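# Shelve the desk's cardboard box beside two blue blocks

## Task

Take the cardboard box that sits on the desk and set it down on the lowest shelf of the bookcase. It must sit level, not tipped, and lie entirely within the rear half of that shelf. At the end both blue foam blocks must also be resting on that same shelf. The robot must not topple or finish leaning, or the task fails. The box and blocks must stay put without the robot holding them.

## Robot and tools

ROBOT. TidyBot++: a mobile base 0.54 m long, 0.50 m wide and 0.38 m tall on four powered casters, carrying one seven-joint arm with a two-finger gripper. The shoulder sits 0.12 m ahead of the base centre and 0.68 m above the floor. Cameras: base_camera on the base, and wrist_camera, which looks along the hand. The arm starts folded with the hand pointing down, poking up to 0.08 m past the front of the base, with the elbow as high as 1.15 m.

FRAMES. Base frame: origin on the floor below the base centre, x forward, y left, z up. hand_pose is given in this frame and marks the point between the finger pads. Its own z axis runs out along the fingers, and its y axis is the line along which the pads close. The odometry frame is the base frame as it was when the scene began. Heading is positive toward the left, from -3.142 to 3.142. base_tilt is in degrees, positive when leaning forward or right, with a fixed bias of about 1 degree plus noise.

execute_actions. Argument "actions": a list holding one action or none. An empty list only reports state and images. An action may contain:
- "base": exactly one relative move from where the base last measured itself. translate_m is metres forward (+) or back, -2 to 2. strafe_m is metres left (+) or right, -2 to 2. rotate_rad is radians counter-clockwise from above (+), -6.3 to 6.3.
- "joints": absolute targets by name. joint_1_rad to joint_7_rad are in radians. gripper_pos is a 0 to 1 scale: 0 is open, 1 is closed, and the pad gap is roughly 85 x (1 - gripper_pos) mm. Ranges: joint_2_rad within ±2.249, joint_4_rad within ±2.579, joint_6_rad within ±2.099. Joints 1, 3, 5 and 7 are unbounded and take the shorter path, so turn them in steps under half a revolution. joint_1_rad positive turns the arm clockwise from above, which is opposite to rotate_rad. With the hand pointing down, joint_7_rad positive turns it counter-clockwise from above, and at 1.57 the fingers spread toward the robot's left and right. A joint counts as done within ±0.039 (joints 1-4), ±0.056 (joints 5-7) or ±0.03 (gripper).
- "speeds": optional caps for this action only. translate_m and strafe_m take 0.05-0.5 m/s, and rotate_rad takes 0.1-1.57 rad/s. The maximum is the default.
A base move needing over 8.667 s is refused, and no action runs beyond 15 s. An unknown key or a value out of range rejects the whole call, and nothing moves. Keys you leave out may keep driving toward their earlier targets. "cameras": a list of base_camera, wrist_camera or all. Omitted, null or all gives every camera; [] gives none.

ARM GEOMETRY. The upper arm is 0.42 m, the forearm 0.31 m, and the hand 0.31 m to the hand point. With joint_1_rad=0, joint_3_rad=3.14 and joint_5_rad=0 the arm moves in the vertical x-z plane. Segment tilts from vertical (forward positive) are then joint_2, joint_2-joint_4 and joint_2-joint_4-joint_6. The reach ahead of the shoulder is the sum of length x sin(tilt), and the height above it is the sum of length x cos(tilt). A downward-pointing hand reaches at most about 0.94 m above the floor, and only near the base. Closed fingertips reach about 20 mm beyond the hand point.

OTHER TOOLS. wait: "seconds", from 0 to 10. It commands nothing and returns state and images. zoom_image: "camera" (base_camera or wrist_camera) and "region" [x0, y0, x1, y1] in pixels of that camera's latest full image, origin at the top left, at most 504x504. read_manual: "section", only "licences"; it moves nothing. finished_scene: "scene", the current scene's integer. It closes that scene for good, so call it only once the goal holds by itself.

RESULTS. base_status and joint_status report how the last accepted action ended. done: the target was reached; for the base, the wheels turned the full amount even if they slipped. off_target: stopped short and possibly still pushing. contact_stop and time_out: the target is dropped and the motion holds where it stopped. not_followed, or "joint command not followed" with a "cause:" line: a self-collision check withheld the arm targets, which may be retried later. on_its_own lists motion you did not command. motor_effort is a percentage of the motor's maximum, with the peak in brackets; it is noisy and biased. Motor temperatures give one value per arm joint. MOTOR HOT appears from 60 °C, and at 75 °C an OVER-TEMPERATURE FAULT lets the arm sink, with limit_stop_at_motor_heat in joint_status; send the targets again afterwards. "ARM HIT" means a hard strike on the base or on the arm itself. A torque fault (joints 1-4 at 104.5 N m, warning at 56.7; joints 5-7 at 51.3, warning at 29.4) freezes the arm and gripper for 10 s, while the base keeps moving. If one call reports a stop, the rest of the calls in that reply are skipped.

ACCURACY. Friction leaves joints a little off, so the hand often ends 1-2 cm from where it should. To correct, send each joint its last command plus (wanted - read). A held object makes the arm sag; while carrying, never send a joint the angle it currently reads. Odometry drifts and counts wheel slip as motion. Trust the images over hand_pose.

CAUTIONS. Avoid dropping, slamming or shoving objects hard; something may also nudge loose items now and then. A blocked base keeps straining until it times out and may still report done. Never drive while the arm is caught on something about 0.8 m or higher, because the robot can tip; a sideways push on a raised hand can lift wheels. Retract the arm or back off to level the robot. Between replies the robot holds its last command.

Each tool is called after "Request:" by a JSON object that holds its "method" and its "body", one argument or row to a line.

## Session

Request:
{"method": "execute_actions", "body": {
  "actions": []
}}

Scene clock: 0.00 s.
Motor temperatures (°C, as the motors report them): [33 33 30 34 36 33 35]
base_odometry: x=+0.000 y=+0.000 heading=+0.000 (m, m, rad; odometry frame)
base_tilt: forward=+0.2 right=-0.1 (deg)
base_status: not commanded
joint_positions: joint_1_rad=+0.005 joint_2_rad=-0.395 joint_3_rad=+3.122 joint_4_rad=-2.518 joint_5_rad=-0.026 joint_6_rad=-0.880 joint_7_rad=+1.532 gripper_pos=+0.000
joint_status: not commanded
motor_effort: joint_1_rad=+1 joint_2_rad=-1 joint_3_rad=+1 joint_4_rad=+15 joint_5_rad=+0 joint_6_rad=-1 joint_7_rad=+0 (%)
hand_pose: x=+0.2675 y=+0.0088 z=+0.5969 quat_wxyz=(-0.008, +0.997, -0.020, +0.069) (m; base frame)
pictures: base_camera, wrist_camera
Images, in order (width x height): base_camera 644x364, wrist_camera 644x476.

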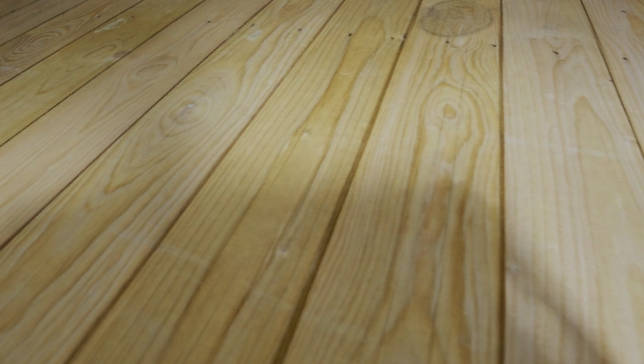

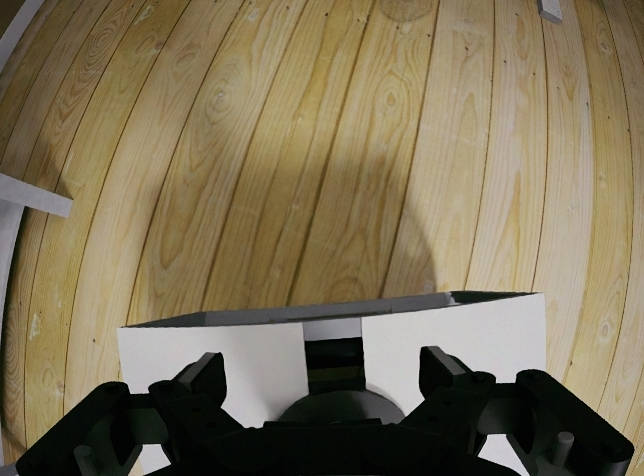

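Request:
{"method": "execute_actions", "body": {
  "actions": [
    {"joints":{"joint_2_rad":-0.8,"joint_4_rad":-2.2,"joint_6_rad":-0.6,"joint_7_rad":1.57}}
  ],
  "cameras": ["wrist_camera"]
}}

Request:
{"method": "execute_actions", "body": {
  "actions": [
    {"joints":{"joint_1_rad":-1.4}}
  ],
  "cameras": ["wrist_camera"]
}}

Request:
{"method": "execute_actions", "body": {
  "actions": [
    {"joints":{"joint_1_rad":-3.1}}
  ],
  "cameras": ["wrist_camera"]
}}

Request:
{"method": "execute_actions", "body": {
  "actions": [
    {"joints":{"joint_1_rad":1.5}}
  ],
  "cameras": ["wrist_camera"]
}}

Scene clock: 2.13 s.
Motor temperatures (°C, as the motors report them): [33 33 30 34 36 33 35]
base_odometry: x=+0.000 y=+0.000 heading=+0.000 (m, m, rad; odometry frame)
base_tilt: forward=+0.2 right=-0.1 (deg)
base_status: not commanded
joint_positions: joint_1_rad=+0.005 joint_2_rad=-0.795 joint_3_rad=+3.122 joint_4_rad=-2.209 joint_5_rad=-0.026 joint_6_rad=-0.620 joint_7_rad=+1.550 gripper_pos=+0.000
joint_status: all done
motor_effort: joint_1_rad=+2(2) joint_2_rad=+4(5) joint_3_rad=+1(2) joint_4_rad=+21(21) joint_5_rad=+0(0) joint_6_rad=+7(7) joint_7_rad=+0(0) (%)
hand_pose: x=+0.4075 y=+0.0114 z=+0.8864 quat_wxyz=(-0.014, +0.850, -0.006, +0.526) (m; base frame)
pictures: wrist_camera
Images, in order (width x height): wrist_camera 644x476.

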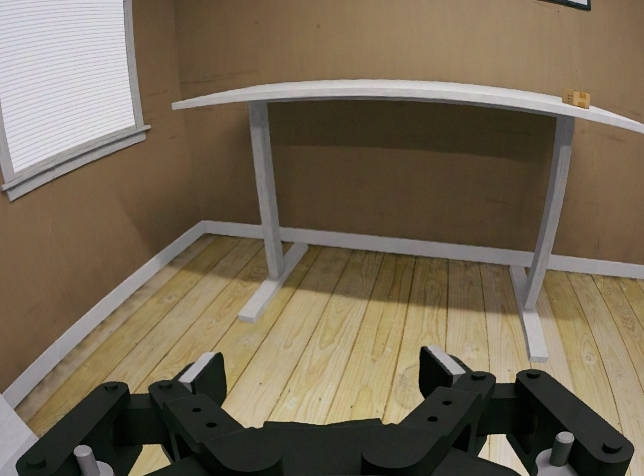

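Scene clock: 4.80 s.
Motor temperatures (°C, as the motors report them): [33 33 30 34 36 33 35]
base_odometry: x=+0.000 y=+0.000 heading=+0.000 (m, m, rad; odometry frame)
base_tilt: forward=+0.2 right=-0.1 (deg)
base_status: not commanded
joint_positions: joint_1_rad=-1.389 joint_2_rad=-0.795 joint_3_rad=+3.122 joint_4_rad=-2.209 joint_5_rad=-0.026 joint_6_rad=-0.620 joint_7_rad=+1.550 gripper_pos=+0.000
joint_status: all done
motor_effort: joint_1_rad=+2(1) joint_2_rad=+4(4) joint_3_rad=+1(2) joint_4_rad=+21(21) joint_5_rad=+0(0) joint_6_rad=+6(5) joint_7_rad=+0(0) (%)
hand_pose: x=+0.1586 y=+0.2860 z=+0.8864 quat_wxyz=(-0.348, +0.656, +0.541, +0.394) (m; base frame)
pictures: wrist_camera
Images, in order (width x height): wrist_camera 644x476.

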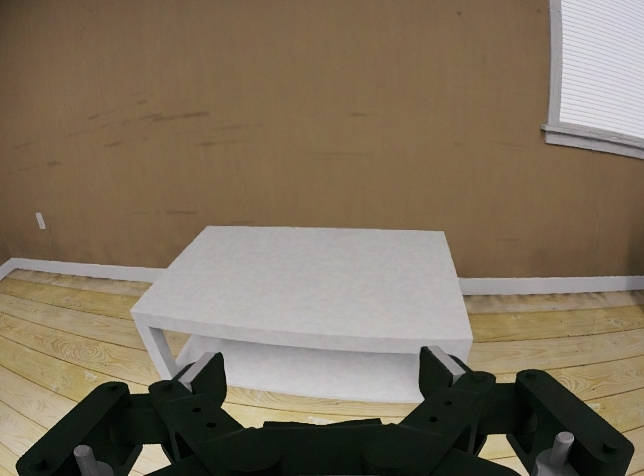

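Scene clock: 7.70 s.
Motor temperatures (°C, as the motors report them): [33 33 30 34 36 33 35]
base_odometry: x=+0.000 y=+0.000 heading=+0.000 (m, m, rad; odometry frame)
base_tilt: forward=+0.2 right=-0.1 (deg)
base_status: not commanded
joint_positions: joint_1_rad=-3.089 joint_2_rad=-0.795 joint_3_rad=+3.122 joint_4_rad=-2.209 joint_5_rad=-0.026 joint_6_rad=-0.620 joint_7_rad=+1.550 gripper_pos=+0.000
joint_status: all done
motor_effort: joint_1_rad=+2(2) joint_2_rad=+4(4) joint_3_rad=+1(2) joint_4_rad=+21(21) joint_5_rad=+0(0) joint_6_rad=+6(6) joint_7_rad=+0(0) (%)
hand_pose: x=-0.1697 y=+0.0024 z=+0.8864 quat_wxyz=(-0.526, +0.027, +0.850, -0.001) (m; base frame)
pictures: wrist_camera
Images, in order (width x height): wrist_camera 644x476.

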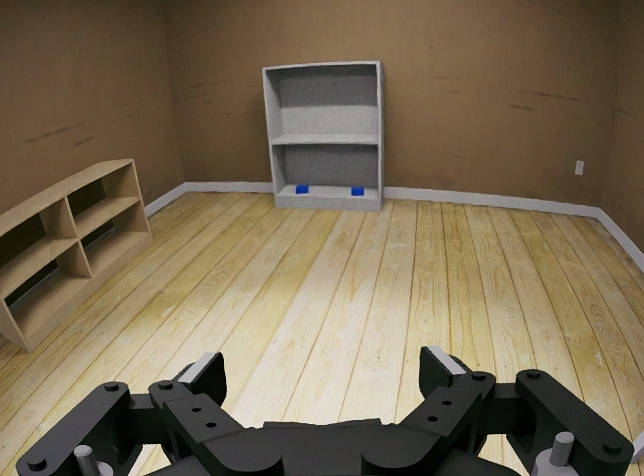

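Scene clock: 10.57 s.
Motor temperatures (°C, as the motors report them): [33 33 30 34 36 33 35]
base_odometry: x=+0.000 y=+0.000 heading=+0.000 (m, m, rad; odometry frame)
base_tilt: forward=+0.2 right=-0.1 (deg)
base_status: not commanded
joint_positions: joint_1_rad=-4.772 joint_2_rad=-0.795 joint_3_rad=+3.122 joint_4_rad=-2.209 joint_5_rad=-0.026 joint_6_rad=-0.620 joint_7_rad=+1.550 gripper_pos=+0.000
joint_status: all done
motor_effort: joint_1_rad=+1(1) joint_2_rad=+4(4) joint_3_rad=+2(2) joint_4_rad=+22(21) joint_5_rad=+0(0) joint_6_rad=+6(6) joint_7_rad=+0(0) (%)
hand_pose: x=+0.1490 y=-0.2872 z=+0.8864 quat_wxyz=(-0.350, -0.616, +0.586, -0.393) (m; base frame)
pictures: wrist_camera
Images, in order (width x height): wrist_camera 644x476.

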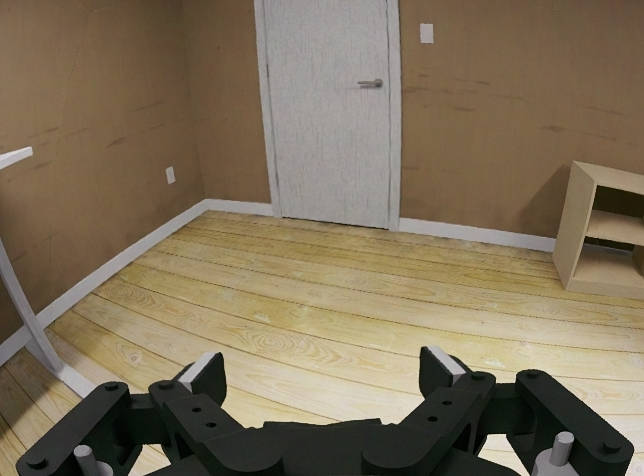

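Request:
{"method": "execute_actions", "body": {
  "actions": [
    {"base":{"rotate_rad":-0.3},"joints":{"joint_1_rad":0,"joint_2_rad":-0.6,"joint_3_rad":3.15,"joint_5_rad":0.02,"joint_4_rad":-1.6,"joint_6_rad":-1.0}}
  ],
  "cameras": []
}}

Request:
{"method": "execute_actions", "body": {
  "actions": [
    {"base":{"strafe_m":-0.35}}
  ]
}}

Scene clock: 13.60 s.
Motor temperatures (°C, as the motors report them): [33 33 30 34 36 33 35]
base_odometry: x=+0.000 y=+0.000 heading=-0.299 (m, m, rad; odometry frame)
base_tilt: forward=+0.2 right=-0.1 (deg)
base_status: done
joint_positions: joint_1_rad=-6.271 joint_2_rad=-0.616 joint_3_rad=+3.132 joint_4_rad=-1.613 joint_5_rad=-0.026 joint_6_rad=-0.977 joint_7_rad=+1.550 gripper_pos=+0.000
joint_status: all done
motor_effort: joint_1_rad=+2(1) joint_2_rad=+1(4) joint_3_rad=+1(1) joint_4_rad=+19(22) joint_5_rad=+0(0) joint_6_rad=+6(5) joint_7_rad=+0(0) (%)
hand_pose: x=+0.4263 y=+0.0089 z=+1.0734 quat_wxyz=(+0.015, -0.834, +0.009, -0.551) (m; base frame)
pictures: none
No camera images: the call's "cameras" was empty. Leave "cameras" out to get every camera's image.

Scene clock: 15.63 s.
Motor temperatures (°C, as the motors report them): [33 33 30 34 36 33 35]
base_odometry: x=-0.104 y=-0.334 heading=-0.300 (m, m, rad; odometry frame)
base_tilt: forward=+0.2 right=-0.1 (deg)
base_status: done
joint_positions: joint_1_rad=-6.272 joint_2_rad=-0.615 joint_3_rad=+3.142 joint_4_rad=-1.613 joint_5_rad=-0.025 joint_6_rad=-0.977 joint_7_rad=+1.550 gripper_pos=+0.000
joint_status: not commanded
motor_effort: joint_1_rad=+1(1) joint_2_rad=+1(3) joint_3_rad=+1(3) joint_4_rad=+19(19) joint_5_rad=+0(1) joint_6_rad=+7(6) joint_7_rad=+0(0) (%)
hand_pose: x=+0.4267 y=+0.0039 z=+1.0733 quat_wxyz=(+0.015, -0.835, +0.014, -0.550) (m; base frame)
pictures: base_camera, wrist_camera
Images, in order (width x height): base_camera 644x364, wrist_camera 644x476.

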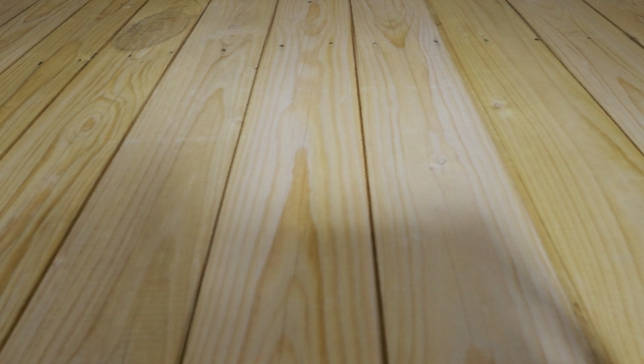

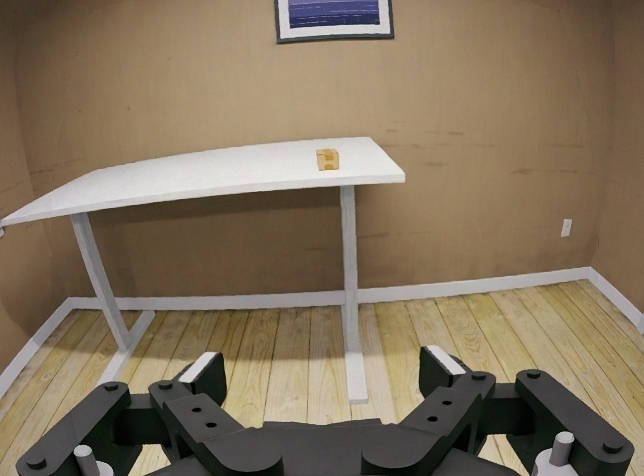

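Request:
{"method": "execute_actions", "body": {
  "actions": [
    {"base":{"translate_m":0.5},"joints":{"joint_5_rad":0.04,"joint_7_rad":1.59}}
  ]
}}

Request:
{"method": "zoom_image", "body": {
  "camera": "wrist_camera",
  "region": [220,120,460,300]
}}

Scene clock: 18.37 s.
Motor temperatures (°C, as the motors report them): [33 33 30 35 36 33 35]
base_odometry: x=+0.374 y=-0.482 heading=-0.300 (m, m, rad; odometry frame)
base_tilt: forward=+0.2 right=-0.1 (deg)
base_status: done
joint_positions: joint_1_rad=-6.272 joint_2_rad=-0.597 joint_3_rad=+3.142 joint_4_rad=-1.610 joint_5_rad=-0.007 joint_6_rad=-0.980 joint_7_rad=+1.573 gripper_pos=+0.000
joint_status: all done
motor_effort: joint_1_rad=+1(2) joint_2_rad=+1(5) joint_3_rad=+1(2) joint_4_rad=+19(20) joint_5_rad=+0(0) joint_6_rad=+6(6) joint_7_rad=+0(0) (%)
hand_pose: x=+0.4330 y=-0.0007 z=+1.0686 quat_wxyz=(+0.000, -0.840, +0.004, -0.543) (m; base frame)
pictures: base_camera, wrist_camera
Images, in order (width x height): base_camera 644x364, wrist_camera 644x476.

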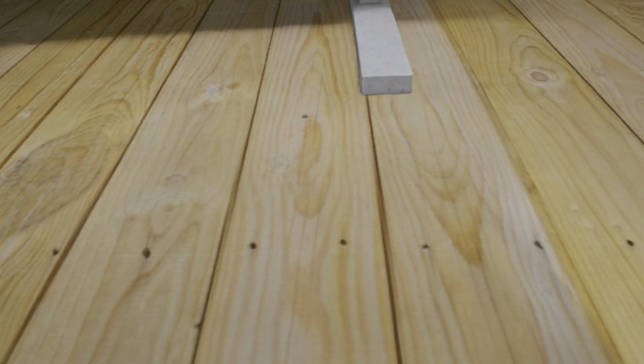

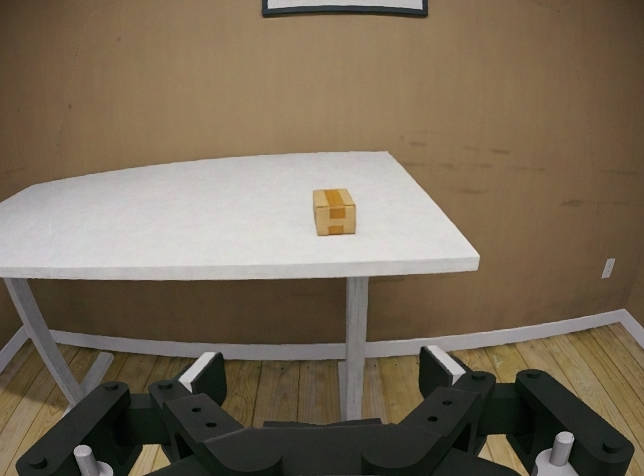

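Region (220, 120, 460, 300) of wrist_camera's 644x476 image, scaled by 2.100; it fills the top 378 rows of this view, and the rest is white.

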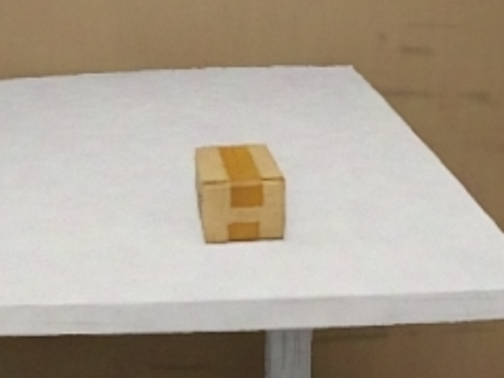

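Request:
{"method": "execute_actions", "body": {
  "actions": [
    {"base":{"strafe_m":-0.022},"joints":{"joint_2_rad":0.0,"joint_4_rad":-1.28,"joint_6_rad":-0.84}}
  ],
  "cameras": ["wrist_camera"]
}}

Request:
{"method": "execute_actions", "body": {
  "actions": [
    {"base":{"translate_m":0.08}}
  ]
}}

Scene clock: 20.83 s.
Motor temperatures (°C, as the motors report them): [33 33 30 35 36 33 35]
base_odometry: x=+0.368 y=-0.504 heading=-0.300 (m, m, rad; odometry frame)
base_tilt: forward=+0.2 right=-0.1 (deg)
base_status: done
joint_positions: joint_1_rad=-6.272 joint_2_rad=+0.002 joint_3_rad=+3.146 joint_4_rad=-1.295 joint_5_rad=-0.007 joint_6_rad=-0.863 joint_7_rad=+1.573 gripper_pos=+0.000
joint_status: all done
motor_effort: joint_1_rad=+1(1) joint_2_rad=-20(21) joint_3_rad=+1(3) joint_4_rad=+21(21) joint_5_rad=+0(1) joint_6_rad=+6(6) joint_7_rad=+0(0) (%)
hand_pose: x=+0.6813 y=-0.0055 z=+1.0151 quat_wxyz=(-0.001, -0.882, +0.006, -0.472) (m; base frame)
pictures: wrist_camera
Images, in order (width x height): wrist_camera 644x476.

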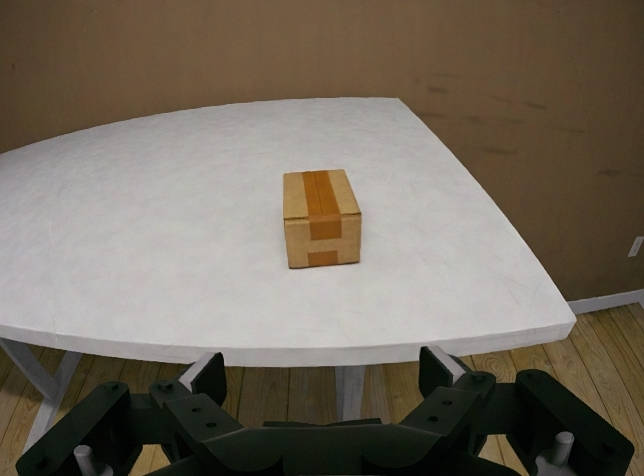

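Scene clock: 22.10 s.
Motor temperatures (°C, as the motors report them): [33 33 30 35 36 33 35]
base_odometry: x=+0.445 y=-0.528 heading=-0.300 (m, m, rad; odometry frame)
base_tilt: forward=+0.2 right=-0.1 (deg)
base_status: done
joint_positions: joint_1_rad=-6.272 joint_2_rad=+0.005 joint_3_rad=+3.146 joint_4_rad=-1.292 joint_5_rad=-0.006 joint_6_rad=-0.860 joint_7_rad=+1.573 gripper_pos=+0.000
joint_status: not commanded
motor_effort: joint_1_rad=+1(3) joint_2_rad=-19(23) joint_3_rad=+0(2) joint_4_rad=+21(22) joint_5_rad=+0(1) joint_6_rad=+5(6) joint_7_rad=+0(0) (%)
hand_pose: x=+0.6832 y=-0.0055 z=+1.0151 quat_wxyz=(-0.001, -0.881, +0.006, -0.472) (m; base frame)
pictures: base_camera, wrist_camera
Images, in order (width x height): base_camera 644x364, wrist_camera 644x476.

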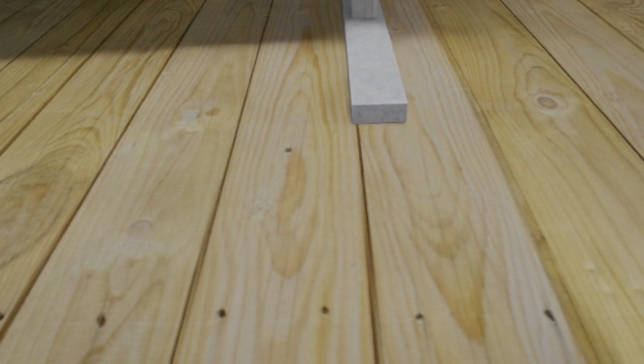

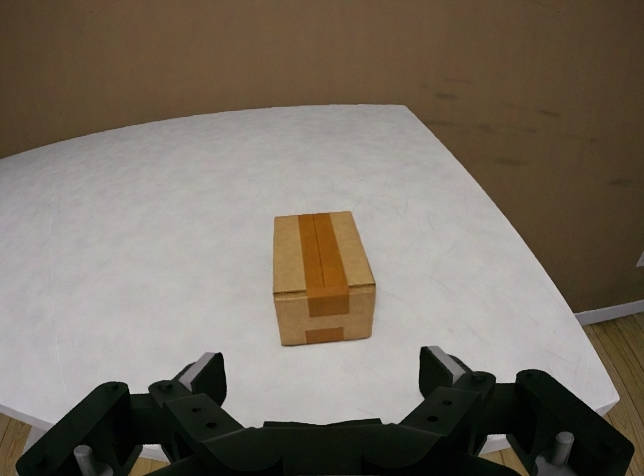

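Request:
{"method": "execute_actions", "body": {
  "actions": [
    {"base":{"translate_m":0.065},"joints":{"joint_2_rad":0.065,"joint_6_rad":-0.79}}
  ],
  "cameras": ["wrist_camera"]
}}

Scene clock: 23.87 s.
Motor temperatures (°C, as the motors report them): [33 33 30 35 36 33 35]
base_odometry: x=+0.507 y=-0.547 heading=-0.301 (m, m, rad; odometry frame)
base_tilt: forward=+0.2 right=-0.1 (deg)
base_status: done
joint_positions: joint_1_rad=-6.272 joint_2_rad=+0.070 joint_3_rad=+3.146 joint_4_rad=-1.289 joint_5_rad=-0.006 joint_6_rad=-0.808 joint_7_rad=+1.573 gripper_pos=+0.000
joint_status: all done
motor_effort: joint_1_rad=+1(0) joint_2_rad=-22(27) joint_3_rad=+1(1) joint_4_rad=+21(22) joint_5_rad=+0(1) joint_6_rad=+6(6) joint_7_rad=+0(0) (%)
hand_pose: x=+0.7133 y=-0.0059 z=+0.9930 quat_wxyz=(-0.001, -0.884, +0.007, -0.468) (m; base frame)
pictures: wrist_camera
Images, in order (width x height): wrist_camera 644x476.

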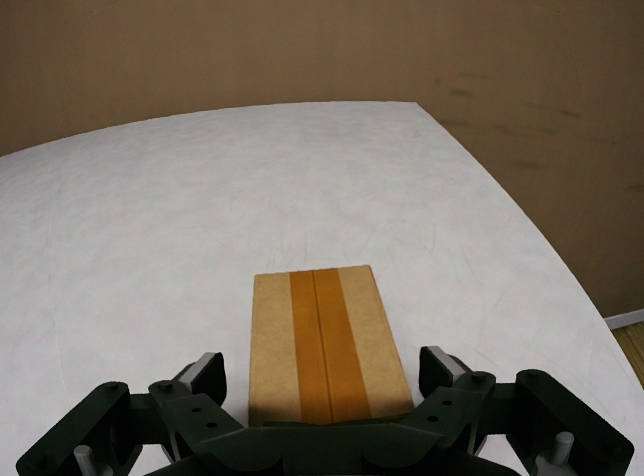

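Request:
{"method": "execute_actions", "body": {
  "actions": [
    {"joints":{"joint_4_rad":-1.325}}
  ],
  "cameras": ["wrist_camera"]
}}

Request:
{"method": "execute_actions", "body": {
  "actions": [
    {"joints":{"gripper_pos":1}}
  ],
  "cameras": ["wrist_camera"]
}}

Request:
{"method": "execute_actions", "body": {
  "actions": [
    {"joints":{"joint_2_rad":-0.08,"joint_4_rad":-1.3,"joint_6_rad":-0.95}}
  ],
  "cameras": ["wrist_camera"]
}}

Scene clock: 25.00 s.
Motor temperatures (°C, as the motors report them): [33 33 30 35 36 33 35]
base_odometry: x=+0.507 y=-0.547 heading=-0.301 (m, m, rad; odometry frame)
base_tilt: forward=+0.2 right=-0.1 (deg)
base_status: not commanded
joint_positions: joint_1_rad=-6.272 joint_2_rad=+0.070 joint_3_rad=+3.146 joint_4_rad=-1.319 joint_5_rad=-0.006 joint_6_rad=-0.808 joint_7_rad=+1.573 gripper_pos=+0.000
joint_status: all done
motor_effort: joint_1_rad=+1(1) joint_2_rad=-22(23) joint_3_rad=+1(1) joint_4_rad=+21(22) joint_5_rad=+0(0) joint_6_rad=+5(6) joint_7_rad=+0(0) (%)
hand_pose: x=+0.7097 y=-0.0059 z=+0.9758 quat_wxyz=(-0.001, -0.891, +0.007, -0.455) (m; base frame)
pictures: wrist_camera
Images, in order (width x height): wrist_camera 644x476.

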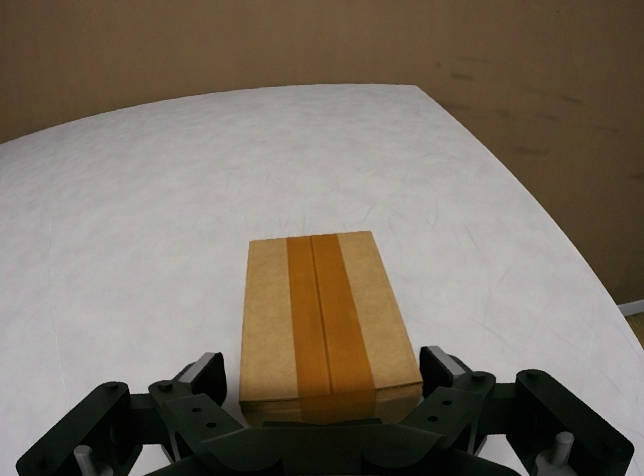

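Scene clock: 26.10 s.
Motor temperatures (°C, as the motors report them): [33 33 30 35 36 33 35]
base_odometry: x=+0.507 y=-0.547 heading=-0.301 (m, m, rad; odometry frame)
base_tilt: forward=+0.2 right=-0.1 (deg)
base_status: not commanded
joint_positions: joint_1_rad=-6.272 joint_2_rad=+0.069 joint_3_rad=+3.146 joint_4_rad=-1.319 joint_5_rad=-0.006 joint_6_rad=-0.807 joint_7_rad=+1.573 gripper_pos=+0.346
joint_status: gripper_pos off_target (ended at +0.346, target +1.000)
motor_effort: joint_1_rad=+1(1) joint_2_rad=-23(23) joint_3_rad=+1(0) joint_4_rad=+21(22) joint_5_rad=+0(0) joint_6_rad=+6(6) joint_7_rad=+0(0) (%)
hand_pose: x=+0.7097 y=-0.0059 z=+0.9763 quat_wxyz=(-0.001, -0.890, +0.007, -0.455) (m; base frame)
pictures: wrist_camera
Images, in order (width x height): wrist_camera 644x476.

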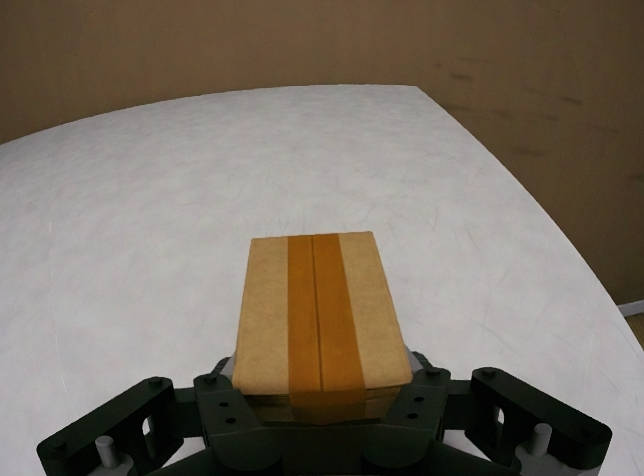

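Scene clock: 27.43 s.
Motor temperatures (°C, as the motors report them): [33 33 30 35 36 33 35]
base_odometry: x=+0.507 y=-0.547 heading=-0.301 (m, m, rad; odometry frame)
base_tilt: forward=+0.2 right=-0.1 (deg)
base_status: not commanded
joint_positions: joint_1_rad=-6.272 joint_2_rad=-0.080 joint_3_rad=+3.146 joint_4_rad=-1.311 joint_5_rad=-0.006 joint_6_rad=-0.934 joint_7_rad=+1.573 gripper_pos=+0.346
joint_status: all done
motor_effort: joint_1_rad=+1(1) joint_2_rad=-18(26) joint_3_rad=+1(1) joint_4_rad=+22(23) joint_5_rad=+0(0) joint_6_rad=+6(6) joint_7_rad=+0(0) (%)
hand_pose: x=+0.6398 y=-0.0049 z=+1.0317 quat_wxyz=(-0.001, -0.883, +0.006, -0.469) (m; base frame)
pictures: wrist_camera
Images, in order (width x height): wrist_camera 644x476.

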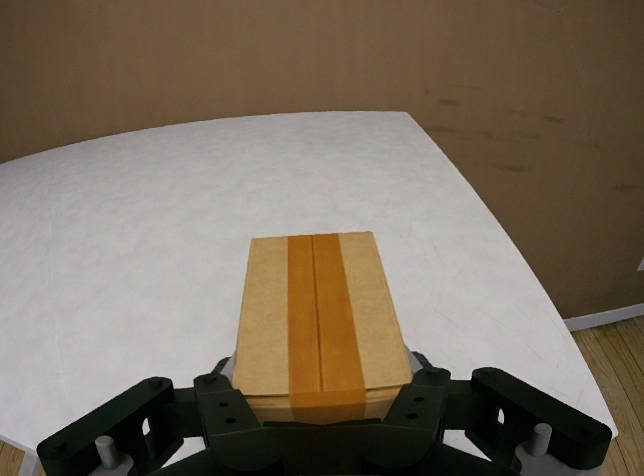

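Request:
{"method": "execute_actions", "body": {
  "actions": [
    {"base":{"translate_m":-2}}
  ],
  "cameras": []
}}

Request:
{"method": "execute_actions", "body": {
  "actions": [
    {"base":{"rotate_rad":3.14},"joints":{"joint_2_rad":0.3,"joint_4_rad":-2.2,"joint_6_rad":0.3}}
  ]
}}

Request:
{"method": "execute_actions", "body": {
  "actions": [
    {"base":{"strafe_m":0.35}}
  ]
}}

Scene clock: 33.63 s.
Motor temperatures (°C, as the motors report them): [33 33 30 35 36 33 35]
base_odometry: x=-1.404 y=+0.045 heading=-0.301 (m, m, rad; odometry frame)
base_tilt: forward=+0.2 right=-0.1 (deg)
base_status: done
joint_positions: joint_1_rad=-6.275 joint_2_rad=-0.076 joint_3_rad=+3.146 joint_4_rad=-1.311 joint_5_rad=-0.004 joint_6_rad=-0.938 joint_7_rad=+1.573 gripper_pos=+0.346
joint_status: not commanded
motor_effort: joint_1_rad=+1(4) joint_2_rad=-17(21) joint_3_rad=+1(3) joint_4_rad=+22(23) joint_5_rad=+0(1) joint_6_rad=+6(7) joint_7_rad=+0(0) (%)
hand_pose: x=+0.6404 y=-0.0044 z=+1.0287 quat_wxyz=(-0.001, -0.885, +0.005, -0.466) (m; base frame)
pictures: none
No camera images: the call's "cameras" was empty. Leave "cameras" out to get every camera's image.

Scene clock: 36.93 s.
Motor temperatures (°C, as the motors report them): [33 33 30 35 36 33 35]
base_odometry: x=-1.404 y=+0.045 heading=+2.839 (m, m, rad; odometry frame)
base_tilt: forward=+0.2 right=-0.1 (deg)
base_status: done
joint_positions: joint_1_rad=-6.286 joint_2_rad=+0.299 joint_3_rad=+3.149 joint_4_rad=-2.190 joint_5_rad=-0.003 joint_6_rad=+0.278 joint_7_rad=+1.573 gripper_pos=+0.346
joint_status: all done
motor_effort: joint_1_rad=+2(2) joint_2_rad=-25(31) joint_3_rad=+1(2) joint_4_rad=+15(21) joint_5_rad=+0(1) joint_6_rad=+6(6) joint_7_rad=+0(0) (%)
hand_pose: x=+0.6836 y=-0.0014 z=+0.6483 quat_wxyz=(-0.002, -0.894, +0.002, -0.449) (m; base frame)
pictures: base_camera, wrist_camera
Images, in order (width x height): base_camera 644x364, wrist_camera 644x476.

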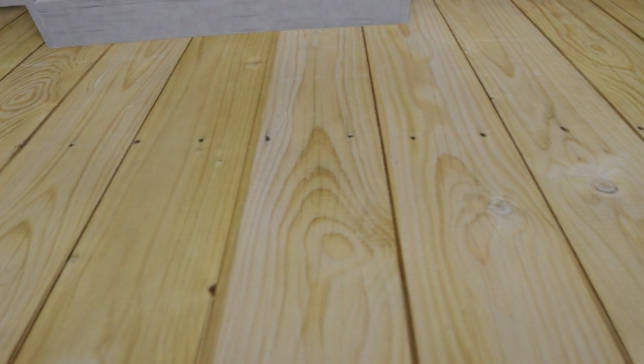

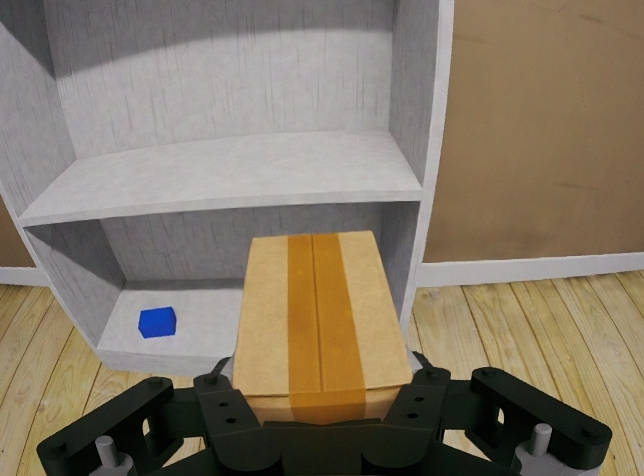

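Scene clock: 38.97 s.
Motor temperatures (°C, as the motors report them): [33 33 30 35 36 33 35]
base_odometry: x=-1.508 y=-0.289 heading=+2.839 (m, m, rad; odometry frame)
base_tilt: forward=+0.2 right=-0.1 (deg)
base_status: done
joint_positions: joint_1_rad=-6.288 joint_2_rad=+0.299 joint_3_rad=+3.149 joint_4_rad=-2.190 joint_5_rad=-0.003 joint_6_rad=+0.278 joint_7_rad=+1.573 gripper_pos=+0.346
joint_status: not commanded
motor_effort: joint_1_rad=+1(5) joint_2_rad=-25(25) joint_3_rad=+0(1) joint_4_rad=+15(16) joint_5_rad=+0(0) joint_6_rad=+7(6) joint_7_rad=+0(0) (%)
hand_pose: x=+0.6835 y=+0.0002 z=+0.6482 quat_wxyz=(-0.001, -0.894, +0.001, -0.449) (m; base frame)
pictures: base_camera, wrist_camera
Images, in order (width x height): base_camera 644x364, wrist_camera 644x476.

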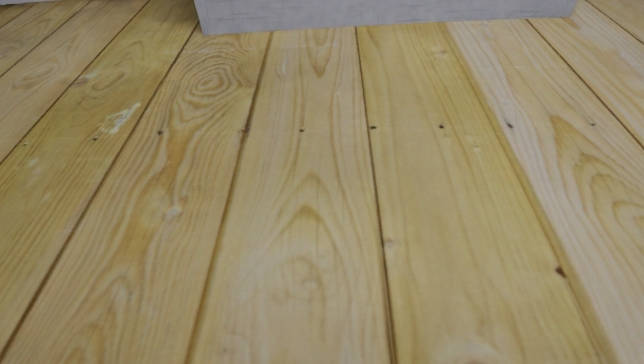

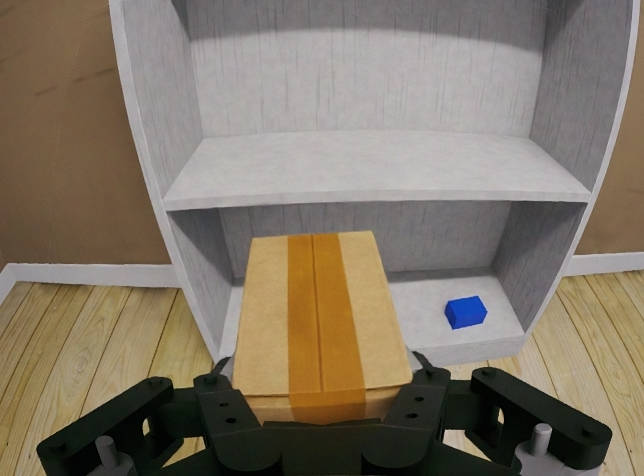

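Request:
{"method": "execute_actions", "body": {
  "actions": [
    {"base":{"rotate_rad":0.07},"joints":{"joint_2_rad":1.0,"joint_4_rad":-1.85,"joint_6_rad":0.65}}
  ],
  "cameras": []
}}

Request:
{"method": "execute_actions", "body": {
  "actions": [
    {"base":{"strafe_m":-0.22},"joints":{"joint_2_rad":1.56,"joint_4_rad":-1.31,"joint_6_rad":0.70}}
  ]
}}

Scene clock: 41.47 s.
Motor temperatures (°C, as the motors report them): [33 33 30 35 36 33 35]
base_odometry: x=-1.508 y=-0.290 heading=+2.909 (m, m, rad; odometry frame)
base_tilt: forward=+0.2 right=-0.1 (deg)
base_status: done
joint_positions: joint_1_rad=-6.289 joint_2_rad=+1.003 joint_3_rad=+3.146 joint_4_rad=-1.868 joint_5_rad=-0.003 joint_6_rad=+0.623 joint_7_rad=+1.573 gripper_pos=+0.346
joint_status: all done
motor_effort: joint_1_rad=+1(4) joint_2_rad=-38(39) joint_3_rad=+0(2) joint_4_rad=+9(16) joint_5_rad=+0(0) joint_6_rad=+6(6) joint_7_rad=+0(0) (%)
hand_pose: x=+0.8004 y=+0.0023 z=+0.4101 quat_wxyz=(-0.002, -0.902, -0.002, -0.432) (m; base frame)
pictures: none
No camera images: the call's "cameras" was empty. Leave "cameras" out to get every camera's image.

Scene clock: 43.40 s.
Motor temperatures (°C, as the motors report them): [33 33 30 35 36 33 35]
base_odometry: x=-1.457 y=-0.075 heading=+2.911 (m, m, rad; odometry frame)
base_tilt: forward=+0.2 right=-0.1 (deg)
base_status: done
joint_positions: joint_1_rad=-6.275 joint_2_rad=+1.566 joint_3_rad=+3.147 joint_4_rad=-1.327 joint_5_rad=-0.003 joint_6_rad=+0.673 joint_7_rad=+1.573 gripper_pos=+0.346
joint_status: all done
motor_effort: joint_1_rad=+1(6) joint_2_rad=-43(45) joint_3_rad=+0(2) joint_4_rad=+9(10) joint_5_rad=+0(1) joint_6_rad=+6(6) joint_7_rad=+0(0) (%)
hand_pose: x=+0.8647 y=-0.0080 z=+0.1904 quat_wxyz=(-0.005, -0.896, +0.003, -0.444) (m; base frame)
pictures: base_camera, wrist_camera
Images, in order (width x height): base_camera 644x364, wrist_camera 644x476.

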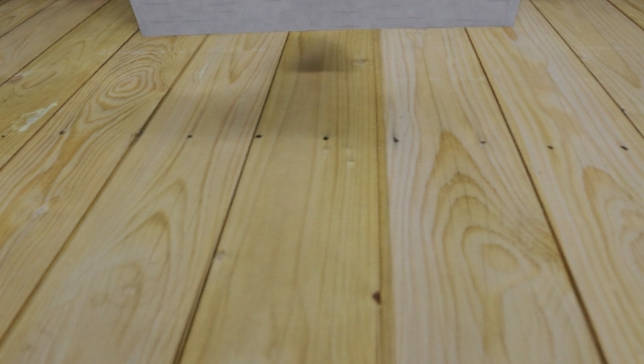

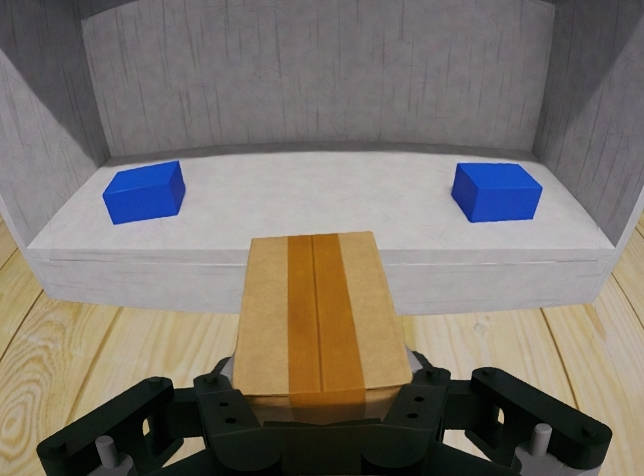

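Request:
{"method": "execute_actions", "body": {
  "actions": [
    {"base":{"translate_m":0.3},"joints":{"joint_2_rad":1.62,"joint_4_rad":-1.27,"joint_6_rad":0.73}}
  ]
}}

Scene clock: 45.57 s.
Motor temperatures (°C, as the motors report them): [33 33 30 35 36 33 35]
base_odometry: x=-1.750 y=-0.006 heading=+2.910 (m, m, rad; odometry frame)
base_tilt: forward=+0.2 right=-0.1 (deg)
base_status: done
joint_positions: joint_1_rad=-6.276 joint_2_rad=+1.627 joint_3_rad=+3.147 joint_4_rad=-1.277 joint_5_rad=-0.003 joint_6_rad=+0.705 joint_7_rad=+1.573 gripper_pos=+0.346
joint_status: all done
motor_effort: joint_1_rad=+2(4) joint_2_rad=-43(45) joint_3_rad=+0(1) joint_4_rad=+9(10) joint_5_rad=+0(0) joint_6_rad=+6(5) joint_7_rad=+0(0) (%)
hand_pose: x=+0.8650 y=-0.0075 z=+0.1699 quat_wxyz=(-0.005, -0.891, +0.003, -0.454) (m; base frame)
pictures: base_camera, wrist_camera
Images, in order (width x height): base_camera 644x364, wrist_camera 644x476.

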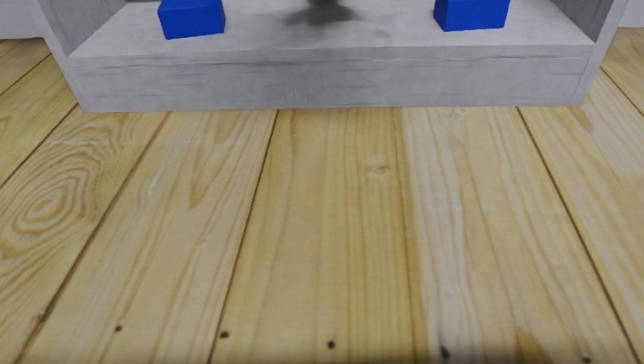

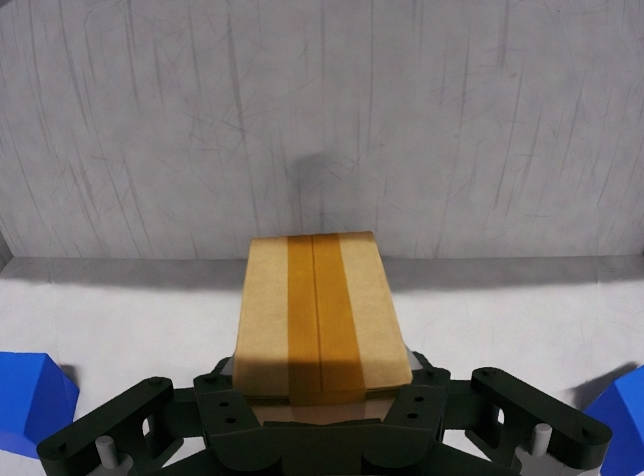

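Request:
{"method": "execute_actions", "body": {
  "actions": [
    {"base":{"translate_m":0.08},"joints":{"joint_2_rad":1.71,"joint_4_rad":-1.19,"joint_6_rad":0.73}}
  ]
}}

Scene clock: 48.30 s.
Motor temperatures (°C, as the motors report them): [33 34 30 35 37 33 35]
base_odometry: x=-1.828 y=+0.013 heading=+2.909 (m, m, rad; odometry frame)
base_tilt: forward=+0.2 right=-0.1 (deg)
base_status: done
joint_positions: joint_1_rad=-6.276 joint_2_rad=+1.711 joint_3_rad=+3.147 joint_4_rad=-1.202 joint_5_rad=-0.003 joint_6_rad=+0.705 joint_7_rad=+1.573 gripper_pos=+0.346
joint_status: all done
motor_effort: joint_1_rad=+1(1) joint_2_rad=-42(45) joint_3_rad=+0(1) joint_4_rad=+8(11) joint_5_rad=+0(1) joint_6_rad=+6(8) joint_7_rad=+0(1) (%)
hand_pose: x=+0.8570 y=-0.0070 z=+0.1314 quat_wxyz=(-0.005, -0.893, +0.002, -0.450) (m; base frame)
pictures: base_camera, wrist_camera
Images, in order (width x height): base_camera 644x364, wrist_camera 644x476.

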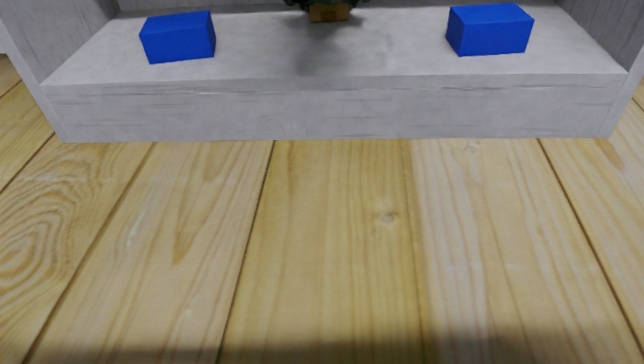

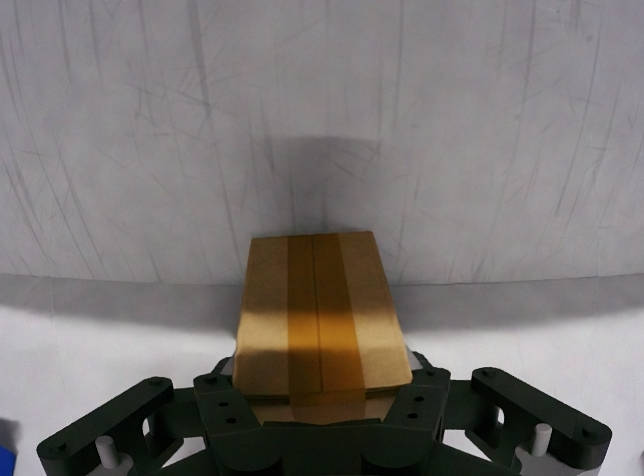

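Request:
{"method": "execute_actions", "body": {
  "actions": [
    {"base":{"translate_m":0.025},"joints":{"joint_2_rad":1.745,"joint_4_rad":-1.165}}
  ]
}}

Request:
{"method": "zoom_image", "body": {
  "camera": "base_camera",
  "region": [220,0,440,110]
}}

Scene clock: 63.53 s.
Motor temperatures (°C, as the motors report them): [33 34 30 35 37 33 35]
base_odometry: x=-1.851 y=+0.018 heading=+2.909 (m, m, rad; odometry frame)
base_tilt: forward=+0.1 right=-0.1 (deg)
base_status: done
joint_positions: joint_1_rad=-6.277 joint_2_rad=+1.722 joint_3_rad=+3.146 joint_4_rad=-1.228 joint_5_rad=-0.003 joint_6_rad=+0.750 joint_7_rad=+1.573 gripper_pos=+0.346
joint_status: joint_4_rad off_target (ended at -1.228, target -1.165); the others done
motor_effort: joint_1_rad=+0(3) joint_2_rad=-34(43) joint_3_rad=+1(5) joint_4_rad=+21(37) joint_5_rad=+2(5) joint_6_rad=+1(6) joint_7_rad=+2(3) (%)
hand_pose: x=+0.8466 y=-0.0062 z=+0.1268 quat_wxyz=(-0.004, -0.891, +0.002, -0.454) (m; base frame)
pictures: base_camera, wrist_camera
Images, in order (width x height): base_camera 644x364, wrist_camera 644x476.

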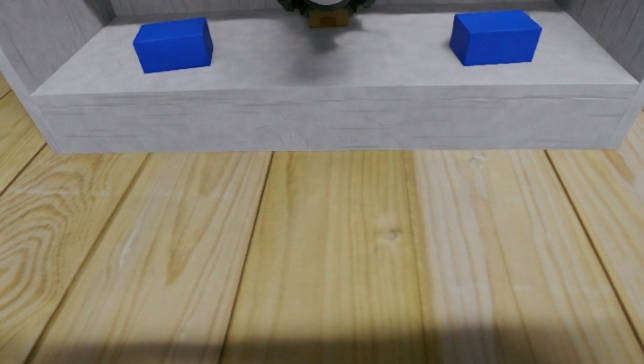

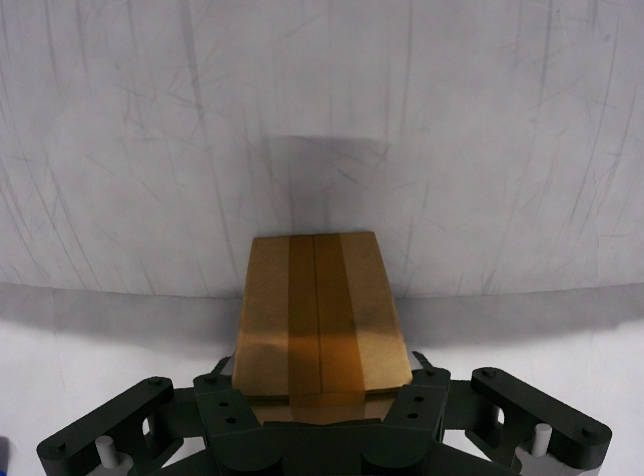

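Region (220, 0, 440, 110) of base_camera's 644x364 image, scaled by 2.291.

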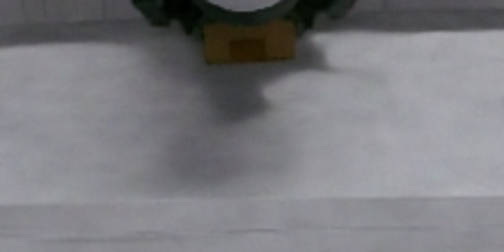

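The box is in contact with the shelf. I'll relax the arm, release and back away.

Request:
{"method": "execute_actions", "body": {
  "actions": [
    {"joints":{"joint_2_rad":1.715,"joint_4_rad":-1.225,"joint_6_rad":0.75,"gripper_pos":0}}
  ],
  "cameras": ["wrist_camera"]
}}

Request:
{"method": "execute_actions", "body": {
  "actions": [
    {"base":{"translate_m":-0.25}}
  ]
}}

Scene clock: 64.90 s.
Motor temperatures (°C, as the motors report them): [33 34 30 35 37 33 35]
base_odometry: x=-1.852 y=+0.018 heading=+2.909 (m, m, rad; odometry frame)
base_tilt: forward=+0.2 right=-0.1 (deg)
base_status: not commanded
joint_positions: joint_1_rad=-6.277 joint_2_rad=+1.720 joint_3_rad=+3.146 joint_4_rad=-1.226 joint_5_rad=-0.003 joint_6_rad=+0.750 joint_7_rad=+1.573 gripper_pos=+0.000
joint_status: all done
motor_effort: joint_1_rad=+1(0) joint_2_rad=-41(42) joint_3_rad=+0(2) joint_4_rad=+7(24) joint_5_rad=-1(2) joint_6_rad=+5(7) joint_7_rad=+0(2) (%)
hand_pose: x=+0.8487 y=-0.0062 z=+0.1288 quat_wxyz=(-0.004, -0.890, +0.002, -0.456) (m; base frame)
pictures: wrist_camera
Images, in order (width x height): wrist_camera 644x476.

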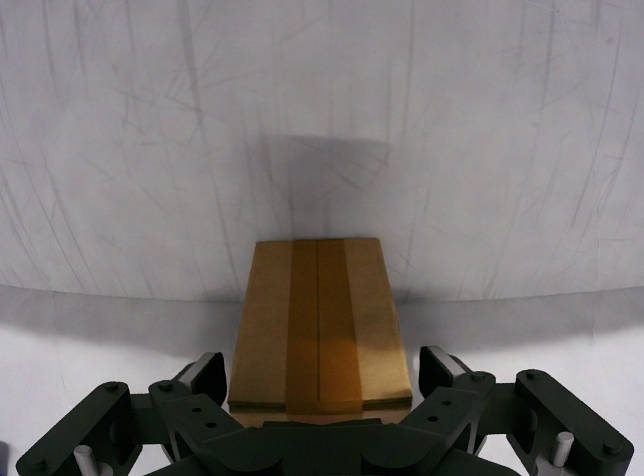

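Scene clock: 66.77 s.
Motor temperatures (°C, as the motors report them): [33 34 30 35 37 33 35]
base_odometry: x=-1.608 y=-0.039 heading=+2.908 (m, m, rad; odometry frame)
base_tilt: forward=+0.2 right=-0.1 (deg)
base_status: done
joint_positions: joint_1_rad=-6.277 joint_2_rad=+1.718 joint_3_rad=+3.146 joint_4_rad=-1.227 joint_5_rad=-0.003 joint_6_rad=+0.750 joint_7_rad=+1.573 gripper_pos=+0.000
joint_status: not commanded
motor_effort: joint_1_rad=+2(5) joint_2_rad=-41(44) joint_3_rad=+0(1) joint_4_rad=+8(10) joint_5_rad=+0(0) joint_6_rad=+5(6) joint_7_rad=+0(0) (%)
hand_pose: x=+0.8496 y=-0.0057 z=+0.1303 quat_wxyz=(-0.004, -0.890, +0.002, -0.456) (m; base frame)
pictures: base_camera, wrist_camera
Images, in order (width x height): base_camera 644x364, wrist_camera 644x476.

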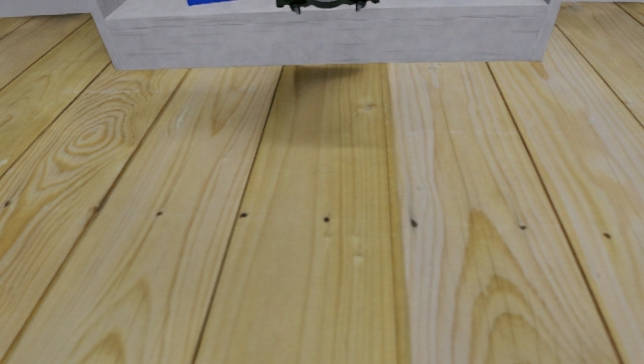

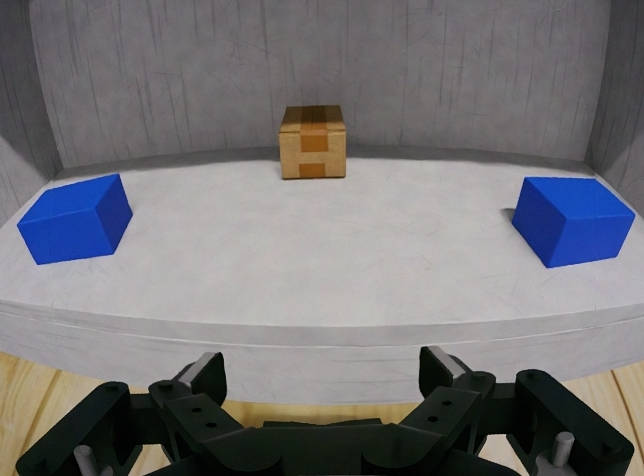

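Request:
{"method": "finished_scene", "body": {
  "scene": 1
}}

The scene is finished: the task was done.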